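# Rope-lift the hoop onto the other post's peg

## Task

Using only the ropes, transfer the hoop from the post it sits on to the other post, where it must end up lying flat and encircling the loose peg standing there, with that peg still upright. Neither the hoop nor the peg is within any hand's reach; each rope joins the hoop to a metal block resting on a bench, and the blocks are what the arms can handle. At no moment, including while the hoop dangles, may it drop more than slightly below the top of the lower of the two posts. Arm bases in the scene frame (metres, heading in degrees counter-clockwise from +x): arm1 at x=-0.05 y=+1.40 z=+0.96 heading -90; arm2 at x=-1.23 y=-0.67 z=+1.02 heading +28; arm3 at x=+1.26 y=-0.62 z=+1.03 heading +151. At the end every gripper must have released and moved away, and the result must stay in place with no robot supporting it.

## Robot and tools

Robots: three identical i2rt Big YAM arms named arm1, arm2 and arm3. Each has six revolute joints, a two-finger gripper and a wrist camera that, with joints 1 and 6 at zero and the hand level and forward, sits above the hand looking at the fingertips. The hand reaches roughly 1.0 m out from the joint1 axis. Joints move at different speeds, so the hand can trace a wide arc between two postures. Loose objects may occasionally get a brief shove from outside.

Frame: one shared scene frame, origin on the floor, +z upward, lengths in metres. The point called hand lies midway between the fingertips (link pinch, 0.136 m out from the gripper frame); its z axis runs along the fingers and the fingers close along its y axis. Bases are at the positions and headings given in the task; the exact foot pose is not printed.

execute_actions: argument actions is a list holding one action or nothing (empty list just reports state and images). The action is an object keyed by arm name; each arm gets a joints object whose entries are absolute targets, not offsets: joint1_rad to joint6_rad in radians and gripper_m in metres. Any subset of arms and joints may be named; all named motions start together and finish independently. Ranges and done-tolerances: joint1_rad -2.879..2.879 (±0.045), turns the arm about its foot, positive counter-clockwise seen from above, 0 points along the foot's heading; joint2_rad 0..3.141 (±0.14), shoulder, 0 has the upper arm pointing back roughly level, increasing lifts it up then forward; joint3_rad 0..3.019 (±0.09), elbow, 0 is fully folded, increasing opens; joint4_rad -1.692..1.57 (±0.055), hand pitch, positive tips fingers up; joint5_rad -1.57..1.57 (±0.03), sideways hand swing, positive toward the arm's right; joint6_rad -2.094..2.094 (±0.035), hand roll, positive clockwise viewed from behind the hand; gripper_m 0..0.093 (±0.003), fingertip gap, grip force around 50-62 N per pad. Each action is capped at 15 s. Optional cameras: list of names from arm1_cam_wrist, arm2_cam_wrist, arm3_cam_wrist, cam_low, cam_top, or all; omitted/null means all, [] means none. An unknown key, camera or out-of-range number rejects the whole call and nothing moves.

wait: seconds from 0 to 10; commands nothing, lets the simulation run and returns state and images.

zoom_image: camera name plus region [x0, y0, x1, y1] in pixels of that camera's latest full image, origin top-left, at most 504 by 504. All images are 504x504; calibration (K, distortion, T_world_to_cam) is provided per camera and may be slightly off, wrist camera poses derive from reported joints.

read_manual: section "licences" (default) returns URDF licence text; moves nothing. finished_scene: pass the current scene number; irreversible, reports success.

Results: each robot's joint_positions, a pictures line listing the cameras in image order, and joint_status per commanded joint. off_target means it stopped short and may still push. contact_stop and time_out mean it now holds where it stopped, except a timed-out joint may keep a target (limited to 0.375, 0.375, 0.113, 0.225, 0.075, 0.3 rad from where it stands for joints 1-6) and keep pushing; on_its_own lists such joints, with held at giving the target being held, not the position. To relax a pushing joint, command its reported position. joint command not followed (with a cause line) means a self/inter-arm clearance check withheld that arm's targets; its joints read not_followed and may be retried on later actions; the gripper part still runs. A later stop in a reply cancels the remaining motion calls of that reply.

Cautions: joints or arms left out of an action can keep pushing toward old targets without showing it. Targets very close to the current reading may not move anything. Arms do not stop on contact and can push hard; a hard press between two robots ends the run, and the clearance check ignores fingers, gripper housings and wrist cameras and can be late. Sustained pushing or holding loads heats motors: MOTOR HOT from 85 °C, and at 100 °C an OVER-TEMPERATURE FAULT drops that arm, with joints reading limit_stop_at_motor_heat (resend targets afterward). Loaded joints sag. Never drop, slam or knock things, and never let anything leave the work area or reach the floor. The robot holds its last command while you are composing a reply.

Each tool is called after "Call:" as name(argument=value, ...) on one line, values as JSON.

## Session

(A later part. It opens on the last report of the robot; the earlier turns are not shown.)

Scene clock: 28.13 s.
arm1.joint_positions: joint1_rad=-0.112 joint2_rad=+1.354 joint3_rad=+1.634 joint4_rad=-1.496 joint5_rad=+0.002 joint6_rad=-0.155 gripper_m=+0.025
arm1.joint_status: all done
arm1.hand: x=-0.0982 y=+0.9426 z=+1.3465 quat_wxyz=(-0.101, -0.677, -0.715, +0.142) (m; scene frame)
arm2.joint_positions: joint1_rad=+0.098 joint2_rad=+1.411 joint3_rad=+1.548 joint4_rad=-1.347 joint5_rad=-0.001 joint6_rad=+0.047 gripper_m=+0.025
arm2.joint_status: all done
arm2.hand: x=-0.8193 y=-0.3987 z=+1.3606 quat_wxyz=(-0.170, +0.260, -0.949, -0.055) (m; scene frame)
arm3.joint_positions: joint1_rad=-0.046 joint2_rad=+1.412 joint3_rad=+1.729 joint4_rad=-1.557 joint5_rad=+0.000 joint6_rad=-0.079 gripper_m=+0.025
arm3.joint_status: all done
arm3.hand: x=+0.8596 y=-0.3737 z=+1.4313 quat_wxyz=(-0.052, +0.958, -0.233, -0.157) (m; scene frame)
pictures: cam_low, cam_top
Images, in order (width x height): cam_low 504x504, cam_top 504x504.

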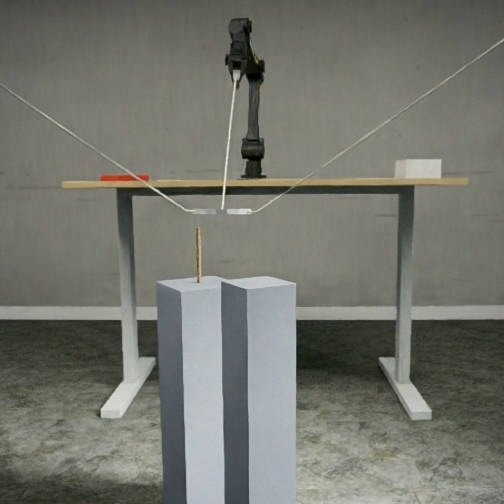

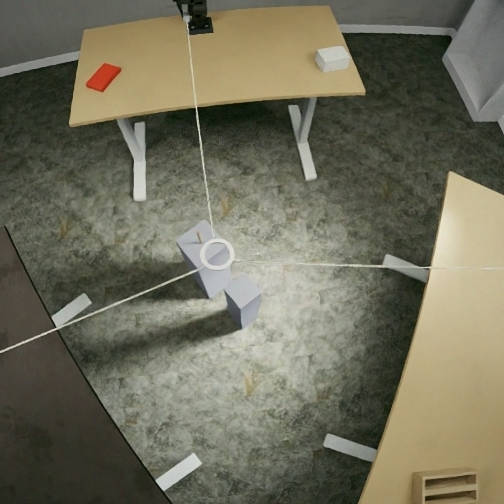

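Call:
execute_actions(actions=[{"arm1":{"joints":{"joint1_rad":-0.34,"joint2_rad":1.07,"joint3_rad":1.45,"joint4_rad":-1.548,"joint6_rad":-0.41}},"arm2":{"joints":{"joint1_rad":0.364,"joint2_rad":1.462,"joint3_rad":1.665,"joint4_rad":-1.345,"joint6_rad":0.33}},"arm3":{"joints":{"joint1_rad":-0.152,"joint2_rad":1.72,"joint3_rad":2.21,"joint4_rad":-1.608,"joint6_rad":-0.215}}}], cameras=["cam_low","cam_top"])

Call:
zoom_image(camera="cam_top", region=[140, 170, 260, 290])

Scene clock: 30.63 s.
arm1.joint_positions: joint1_rad=-0.345 joint2_rad=+1.077 joint3_rad=+1.431 joint4_rad=-1.545 joint5_rad=+0.000 joint6_rad=-0.400 gripper_m=+0.025
arm1.joint_status: all done
arm1.hand: x=-0.1666 y=+1.0674 z=+1.3579 quat_wxyz=(-0.070, -0.671, -0.717, +0.174) (m; scene frame)
arm2.joint_positions: joint1_rad=+0.366 joint2_rad=+1.478 joint3_rad=+1.600 joint4_rad=-1.347 joint5_rad=+0.000 joint6_rad=+0.322 gripper_m=+0.025
arm2.joint_status: all done
arm2.hand: x=-0.8903 y=-0.2821 z=+1.3519 quat_wxyz=(-0.143, +0.257, -0.951, -0.095) (m; scene frame)
arm3.joint_positions: joint1_rad=-0.156 joint2_rad=+1.751 joint3_rad=+2.135 joint4_rad=-1.599 joint5_rad=+0.000 joint6_rad=-0.204 gripper_m=+0.025
arm3.joint_status: all done
arm3.hand: x=+0.7915 y=-0.2543 z=+1.4336 quat_wxyz=(-0.075, +0.958, -0.225, -0.161) (m; scene frame)
pictures: cam_low, cam_top
Images, in order (width x height): cam_low 504x504, cam_top 504x504.

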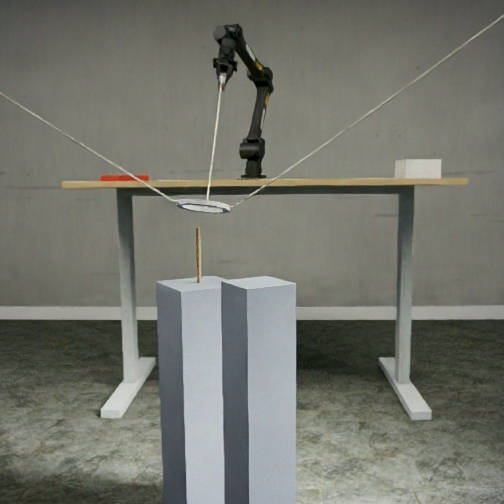

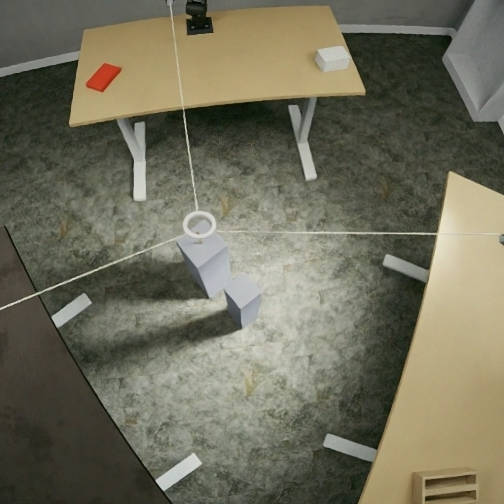

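Region (140, 170, 260, 290) of cam_top's 504x504 image, scaled by 4.200, with more detail than that image has.

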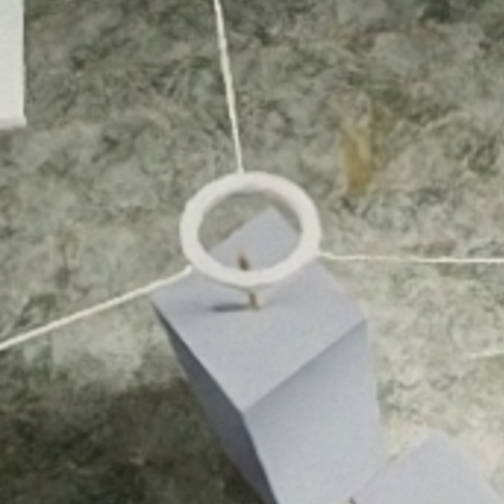

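Call:
execute_actions(actions=[], cameras=["cam_low","cam_top"])

Call:
zoom_image(camera="cam_top", region=[140, 170, 260, 290])

Scene clock: 30.90 s.
arm1.joint_positions: joint1_rad=-0.345 joint2_rad=+1.077 joint3_rad=+1.431 joint4_rad=-1.545 joint5_rad=+0.000 joint6_rad=-0.400 gripper_m=+0.025
arm1.joint_status: all done
arm1.hand: x=-0.1666 y=+1.0674 z=+1.3579 quat_wxyz=(-0.070, -0.671, -0.717, +0.174) (m; scene frame)
arm2.joint_positions: joint1_rad=+0.366 joint2_rad=+1.478 joint3_rad=+1.600 joint4_rad=-1.347 joint5_rad=+0.000 joint6_rad=+0.322 gripper_m=+0.025
arm2.joint_status: all done
arm2.hand: x=-0.8903 y=-0.2821 z=+1.3519 quat_wxyz=(-0.143, +0.257, -0.951, -0.095) (m; scene frame)
arm3.joint_positions: joint1_rad=-0.156 joint2_rad=+1.751 joint3_rad=+2.135 joint4_rad=-1.599 joint5_rad=+0.000 joint6_rad=-0.204 gripper_m=+0.025
arm3.joint_status: all done
arm3.hand: x=+0.7915 y=-0.2543 z=+1.4336 quat_wxyz=(-0.075, +0.958, -0.225, -0.161) (m; scene frame)
pictures: cam_low, cam_top
Images, in order (width x height): cam_low 504x504, cam_top 504x504.

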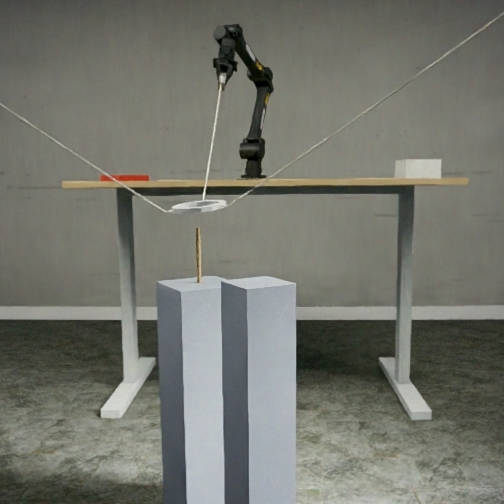

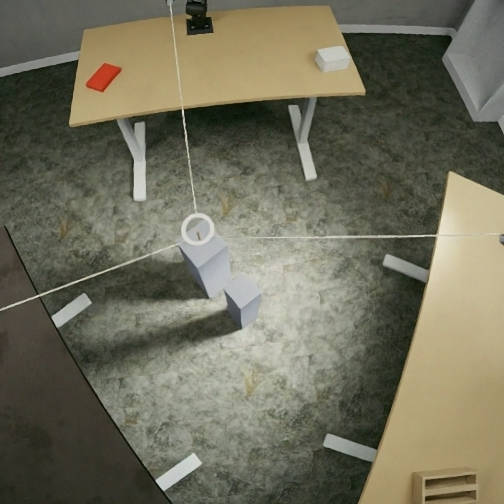

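Region (140, 170, 260, 290) of cam_top's 504x504 image, scaled by 4.200, with more detail than that image has.

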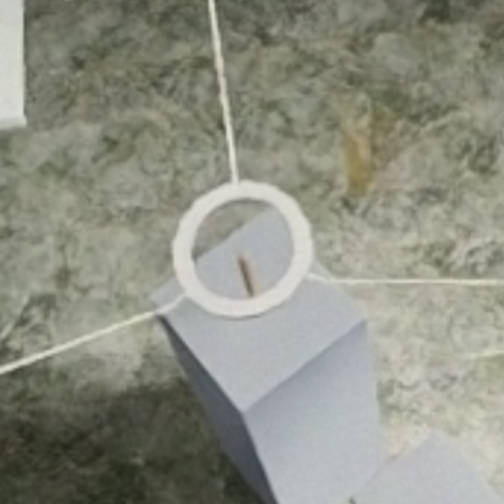

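Call:
execute_actions(actions=[{"arm1":{"joints":{"joint2_rad":1.012,"joint3_rad":1.14,"joint4_rad":-1.283}},"arm2":{"joints":{"joint2_rad":1.432,"joint3_rad":1.328,"joint4_rad":-1.05}},"arm3":{"joints":{"joint2_rad":1.655,"joint3_rad":1.775,"joint4_rad":-1.28}}}], cameras=["cam_low","cam_top"])

Call:
zoom_image(camera="cam_top", region=[140, 170, 260, 290])

Scene clock: 33.20 s.
arm1.joint_positions: joint1_rad=-0.345 joint2_rad=+1.025 joint3_rad=+1.111 joint4_rad=-1.297 joint5_rad=+0.000 joint6_rad=-0.401 gripper_m=+0.025
arm1.joint_status: all done
arm1.hand: x=-0.1673 y=+1.0695 z=+1.2500 quat_wxyz=(-0.066, -0.672, -0.719, +0.165) (m; scene frame)
arm2.joint_positions: joint1_rad=+0.366 joint2_rad=+1.451 joint3_rad=+1.307 joint4_rad=-1.062 joint5_rad=+0.000 joint6_rad=+0.323 gripper_m=+0.025
arm2.joint_status: all done
arm2.hand: x=-0.8949 y=-0.2874 z=+1.2534 quat_wxyz=(-0.151, +0.256, -0.950, -0.100) (m; scene frame)
arm3.joint_positions: joint1_rad=-0.156 joint2_rad=+1.674 joint3_rad=+1.767 joint4_rad=-1.297 joint5_rad=+0.000 joint6_rad=-0.205 gripper_m=+0.025
arm3.joint_status: all done
arm3.hand: x=+0.7908 y=-0.2538 z=+1.3360 quat_wxyz=(-0.077, +0.957, -0.224, -0.166) (m; scene frame)
pictures: cam_low, cam_top
Images, in order (width x height): cam_low 504x504, cam_top 504x504.

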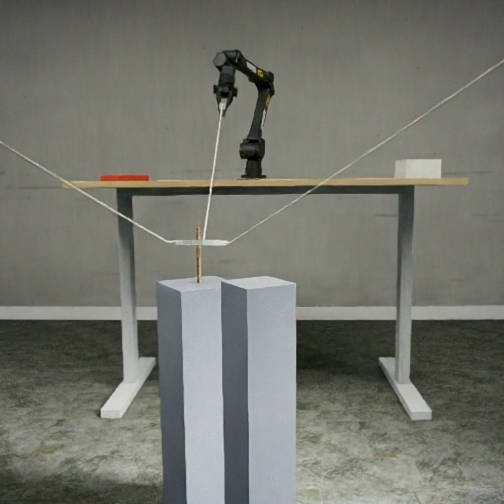

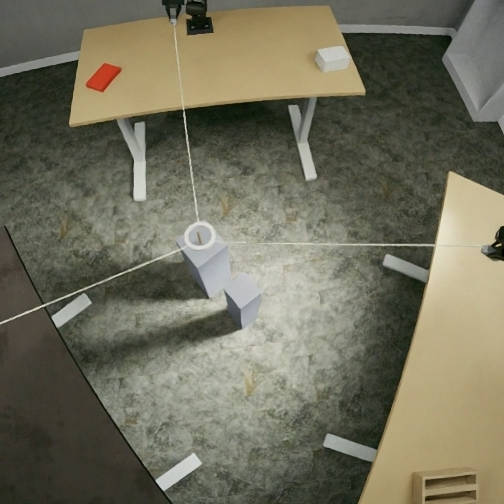

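Region (140, 170, 260, 290) of cam_top's 504x504 image, scaled by 4.200, with more detail than that image has.

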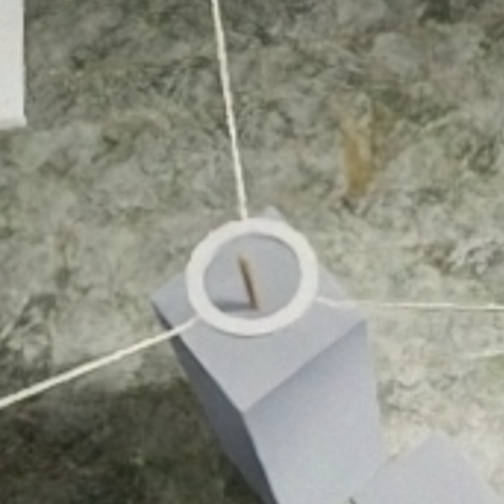

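Call:
execute_actions(actions=[{"arm1":{"joints":{"joint2_rad":1.045,"joint3_rad":0.86,"joint4_rad":-0.978}},"arm2":{"joints":{"joint2_rad":1.52,"joint3_rad":1.115,"joint4_rad":-0.752}},"arm3":{"joints":{"joint2_rad":1.68,"joint3_rad":1.505,"joint4_rad":-0.99}}}], cameras=["cam_low","cam_top"])

Scene clock: 34.97 s.
arm1.joint_positions: joint1_rad=-0.345 joint2_rad=+1.057 joint3_rad=+0.831 joint4_rad=-0.994 joint5_rad=+0.000 joint6_rad=-0.401 gripper_m=+0.025
arm1.joint_status: all done
arm1.hand: x=-0.1689 y=+1.0692 z=+1.1349 quat_wxyz=(-0.064, -0.673, -0.719, +0.161) (m; scene frame)
arm2.joint_positions: joint1_rad=+0.366 joint2_rad=+1.538 joint3_rad=+1.089 joint4_rad=-0.765 joint5_rad=+0.000 joint6_rad=+0.323 gripper_m=+0.025
arm2.joint_status: all done
arm2.hand: x=-0.8966 y=-0.2893 z=+1.1379 quat_wxyz=(-0.148, +0.256, -0.950, -0.098) (m; scene frame)
arm3.joint_positions: joint1_rad=-0.156 joint2_rad=+1.690 joint3_rad=+1.500 joint4_rad=-1.010 joint5_rad=+0.000 joint6_rad=-0.205 gripper_m=+0.025
arm3.joint_status: all done
arm3.hand: x=+0.7894 y=-0.2526 z=+1.2272 quat_wxyz=(-0.078, +0.957, -0.224, -0.168) (m; scene frame)
pictures: cam_low, cam_top
Images, in order (width x height): cam_low 504x504, cam_top 504x504.

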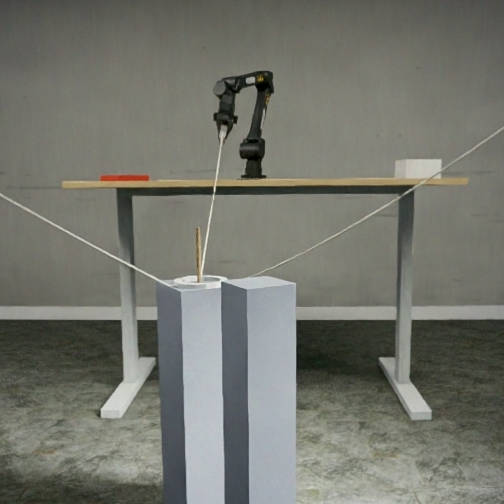

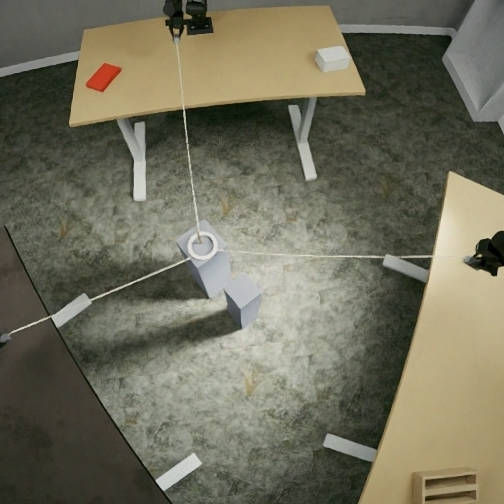

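Call:
execute_actions(actions=[{"arm1":{"joints":{"joint2_rad":1.78,"joint3_rad":1.30,"joint4_rad":-1.042}},"arm2":{"joints":{"joint2_rad":1.985,"joint3_rad":1.46,"joint4_rad":-0.997}},"arm3":{"joints":{"joint2_rad":2.085,"joint3_rad":1.50,"joint4_rad":-0.95}}}], cameras=["cam_top","arm3_cam_wrist"])

Scene clock: 37.13 s.
arm1.joint_positions: joint1_rad=-0.345 joint2_rad=+1.811 joint3_rad=+1.260 joint4_rad=-1.042 joint5_rad=+0.000 joint6_rad=-0.401 gripper_m=+0.025
arm1.joint_status: all done
arm1.hand: x=-0.2188 y=+0.9320 z=+0.9940 quat_wxyz=(+0.011, -0.684, -0.729, -0.009) (m; scene frame)
arm2.joint_positions: joint1_rad=+0.366 joint2_rad=+2.003 joint3_rad=+1.416 joint4_rad=-0.989 joint5_rad=+0.000 joint6_rad=+0.323 gripper_m=+0.025
arm2.joint_status: all done
arm2.hand: x=-0.8627 y=-0.2509 z=+1.0113 quat_wxyz=(+0.003, +0.260, -0.966, +0.002) (m; scene frame)
arm3.joint_positions: joint1_rad=-0.156 joint2_rad=+2.119 joint3_rad=+1.482 joint4_rad=-0.959 joint5_rad=+0.000 joint6_rad=-0.205 gripper_m=+0.025
arm3.joint_status: all done
arm3.hand: x=+0.8052 y=-0.2651 z=+0.9753 quat_wxyz=(+0.005, +0.974, -0.228, +0.011) (m; scene frame)
pictures: arm3_cam_wrist, cam_top
camera_calibration (this result's frames):
arm3_cam_wrist: T_world_to_cam=[[0.424126, 0.90554, -0.0107126, -0.0929861], [0.736313, -0.337931, 0.586213, -1.25087], [0.527219, -0.256516, -0.810086, 0.417994], [0, 0, 0, 1]] pos_world=[0.740099, -0.231285, 1.07089]
Images, in order (width x height): arm3_cam_wrist 504x504, cam_top 504x504.

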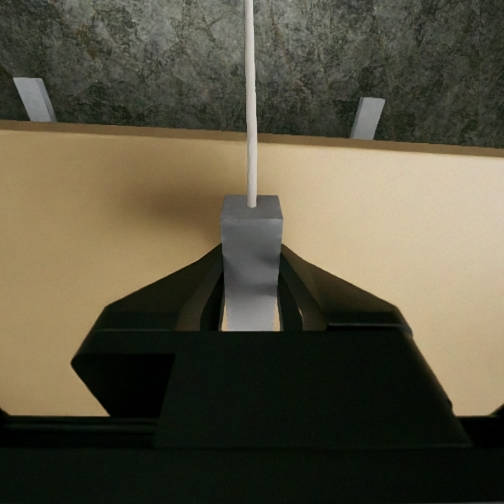

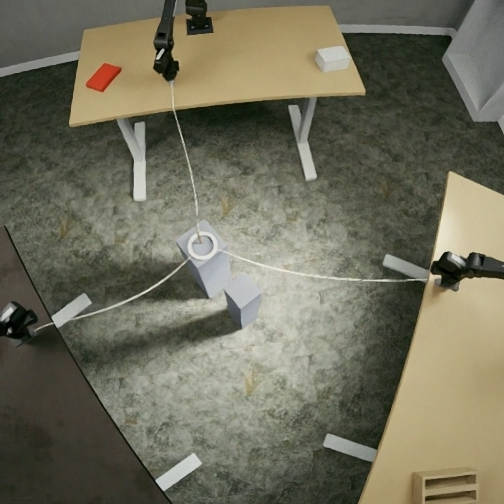

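Call:
execute_actions(actions=[{"arm1":{"joints":{"joint2_rad":1.845,"joint4_rad":-0.965}},"arm2":{"joints":{"joint2_rad":2.04,"joint4_rad":-0.93}},"arm3":{"joints":{"joint2_rad":2.135,"joint4_rad":-0.905}}}], cameras=[])

Scene clock: 38.17 s.
arm1.joint_positions: joint1_rad=-0.345 joint2_rad=+1.850 joint3_rad=+1.260 joint4_rad=-0.975 joint5_rad=+0.000 joint6_rad=-0.401 gripper_m=+0.025
arm1.joint_status: all done
arm1.hand: x=-0.2231 y=+0.9203 z=+0.9753 quat_wxyz=(+0.005, -0.684, -0.730, +0.004) (m; scene frame)
arm2.joint_positions: joint1_rad=+0.366 joint2_rad=+2.033 joint3_rad=+1.416 joint4_rad=-0.940 joint5_rad=+0.000 joint6_rad=+0.323 gripper_m=+0.025
arm2.joint_status: all done
arm2.hand: x=-0.8577 y=-0.2452 z=+0.9953 quat_wxyz=(-0.005, +0.260, -0.966, -0.003) (m; scene frame)
arm3.joint_positions: joint1_rad=-0.156 joint2_rad=+2.119 joint3_rad=+1.482 joint4_rad=-0.919 joint5_rad=+0.000 joint6_rad=-0.205 gripper_m=+0.025
arm3.joint_status: all done
arm3.hand: x=+0.7975 y=-0.2590 z=+0.9753 quat_wxyz=(-0.004, +0.974, -0.228, -0.008) (m; scene frame)
pictures: none
No camera images: the call's "cameras" was empty. Leave "cameras" out to get every camera's image.

Call:
execute_actions(actions=[{"arm1":{"joints":{"joint2_rad":1.86}},"arm2":{"joints":{"joint2_rad":2.062}},"arm3":{"joints":{"joint2_rad":2.155}}}], cameras=[])

Scene clock: 39.10 s.
arm1.joint_positions: joint1_rad=-0.345 joint2_rad=+1.857 joint3_rad=+1.260 joint4_rad=-0.975 joint5_rad=+0.000 joint6_rad=-0.401 gripper_m=+0.025
arm1.joint_status: all done
arm1.hand: x=-0.2229 y=+0.9211 z=+0.9717 quat_wxyz=(+0.007, -0.684, -0.729, +0.001) (m; scene frame)
arm2.joint_positions: joint1_rad=+0.366 joint2_rad=+2.052 joint3_rad=+1.416 joint4_rad=-0.940 joint5_rad=+0.000 joint6_rad=+0.323 gripper_m=+0.025
arm2.joint_status: all done
arm2.hand: x=-0.8597 y=-0.2475 z=+0.9849 quat_wxyz=(+0.003, +0.260, -0.966, +0.002) (m; scene frame)
arm3.joint_positions: joint1_rad=-0.156 joint2_rad=+2.140 joint3_rad=+1.482 joint4_rad=-0.919 joint5_rad=+0.000 joint6_rad=-0.205 gripper_m=+0.025
arm3.joint_status: all done
arm3.hand: x=+0.8007 y=-0.2615 z=+0.9633 quat_wxyz=(+0.001, +0.974, -0.228, +0.002) (m; scene frame)
pictures: none
No camera images: the call's "cameras" was empty. Leave "cameras" out to get every camera's image.

Call:
execute_actions(actions=[{"arm1":{"joints":{"gripper_m":0.07}},"arm2":{"joints":{"gripper_m":0.07}},"arm3":{"joints":{"gripper_m":0.07}}}], cameras=[])

Call:
execute_actions(actions=[{"arm1":{"joints":{"joint2_rad":1.5}},"arm2":{"joints":{"joint2_rad":1.7}},"arm3":{"joints":{"joint2_rad":1.8}}}], cameras=["cam_low","cam_top"])

Scene clock: 40.13 s.
arm1.joint_positions: joint1_rad=-0.345 joint2_rad=+1.857 joint3_rad=+1.260 joint4_rad=-0.975 joint5_rad=+0.000 joint6_rad=-0.401 gripper_m=+0.070
arm1.joint_status: all done
arm1.hand: x=-0.2229 y=+0.9211 z=+0.9717 quat_wxyz=(+0.007, -0.684, -0.729, +0.001) (m; scene frame)
arm2.joint_positions: joint1_rad=+0.366 joint2_rad=+2.052 joint3_rad=+1.417 joint4_rad=-0.940 joint5_rad=+0.000 joint6_rad=+0.323 gripper_m=+0.070
arm2.joint_status: all done
arm2.hand: x=-0.8593 y=-0.2471 z=+0.9853 quat_wxyz=(+0.002, +0.260, -0.966, +0.001) (m; scene frame)
arm3.joint_positions: joint1_rad=-0.156 joint2_rad=+2.140 joint3_rad=+1.482 joint4_rad=-0.919 joint5_rad=+0.000 joint6_rad=-0.205 gripper_m=+0.070
arm3.joint_status: all done
arm3.hand: x=+0.8007 y=-0.2615 z=+0.9633 quat_wxyz=(+0.001, +0.974, -0.228, +0.002) (m; scene frame)
pictures: none
No camera images: the call's "cameras" was empty. Leave "cameras" out to get every camera's image.

Scene clock: 41.60 s.
arm1.joint_positions: joint1_rad=-0.345 joint2_rad=+1.497 joint3_rad=+1.272 joint4_rad=-0.975 joint5_rad=+0.000 joint6_rad=-0.401 gripper_m=+0.070
arm1.joint_status: all done
arm1.hand: x=-0.2254 y=+0.9070 z=+1.1561 quat_wxyz=(-0.068, -0.672, -0.718, +0.170) (m; scene frame)
arm2.joint_positions: joint1_rad=+0.366 joint2_rad=+1.696 joint3_rad=+1.447 joint4_rad=-0.937 joint5_rad=+0.000 joint6_rad=+0.323 gripper_m=+0.070
arm2.joint_status: all done
arm2.hand: x=-0.8359 y=-0.2204 z=+1.1991 quat_wxyz=(-0.159, +0.255, -0.948, -0.106) (m; scene frame)
arm3.joint_positions: joint1_rad=-0.156 joint2_rad=+1.784 joint3_rad=+1.482 joint4_rad=-0.916 joint5_rad=+0.000 joint6_rad=-0.205 gripper_m=+0.070
arm3.joint_status: all done
arm3.hand: x=+0.7741 y=-0.2406 z=+1.1721 quat_wxyz=(-0.075, +0.958, -0.225, -0.160) (m; scene frame)
pictures: cam_low, cam_top
Images, in order (width x height): cam_low 504x504, cam_top 504x504.

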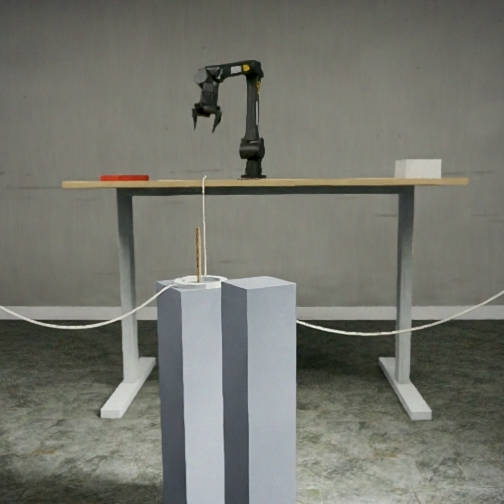

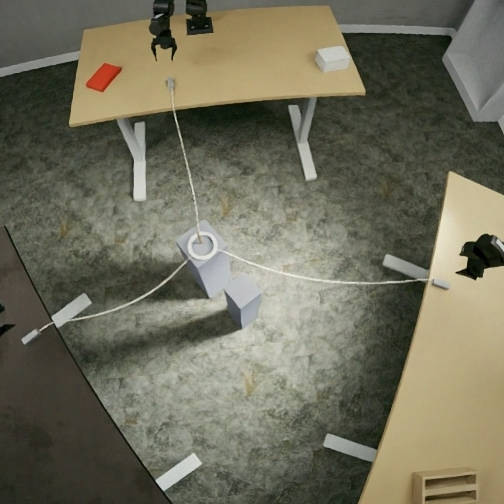

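Call:
finished_scene(scene=1)

The scene is finished: the task was done.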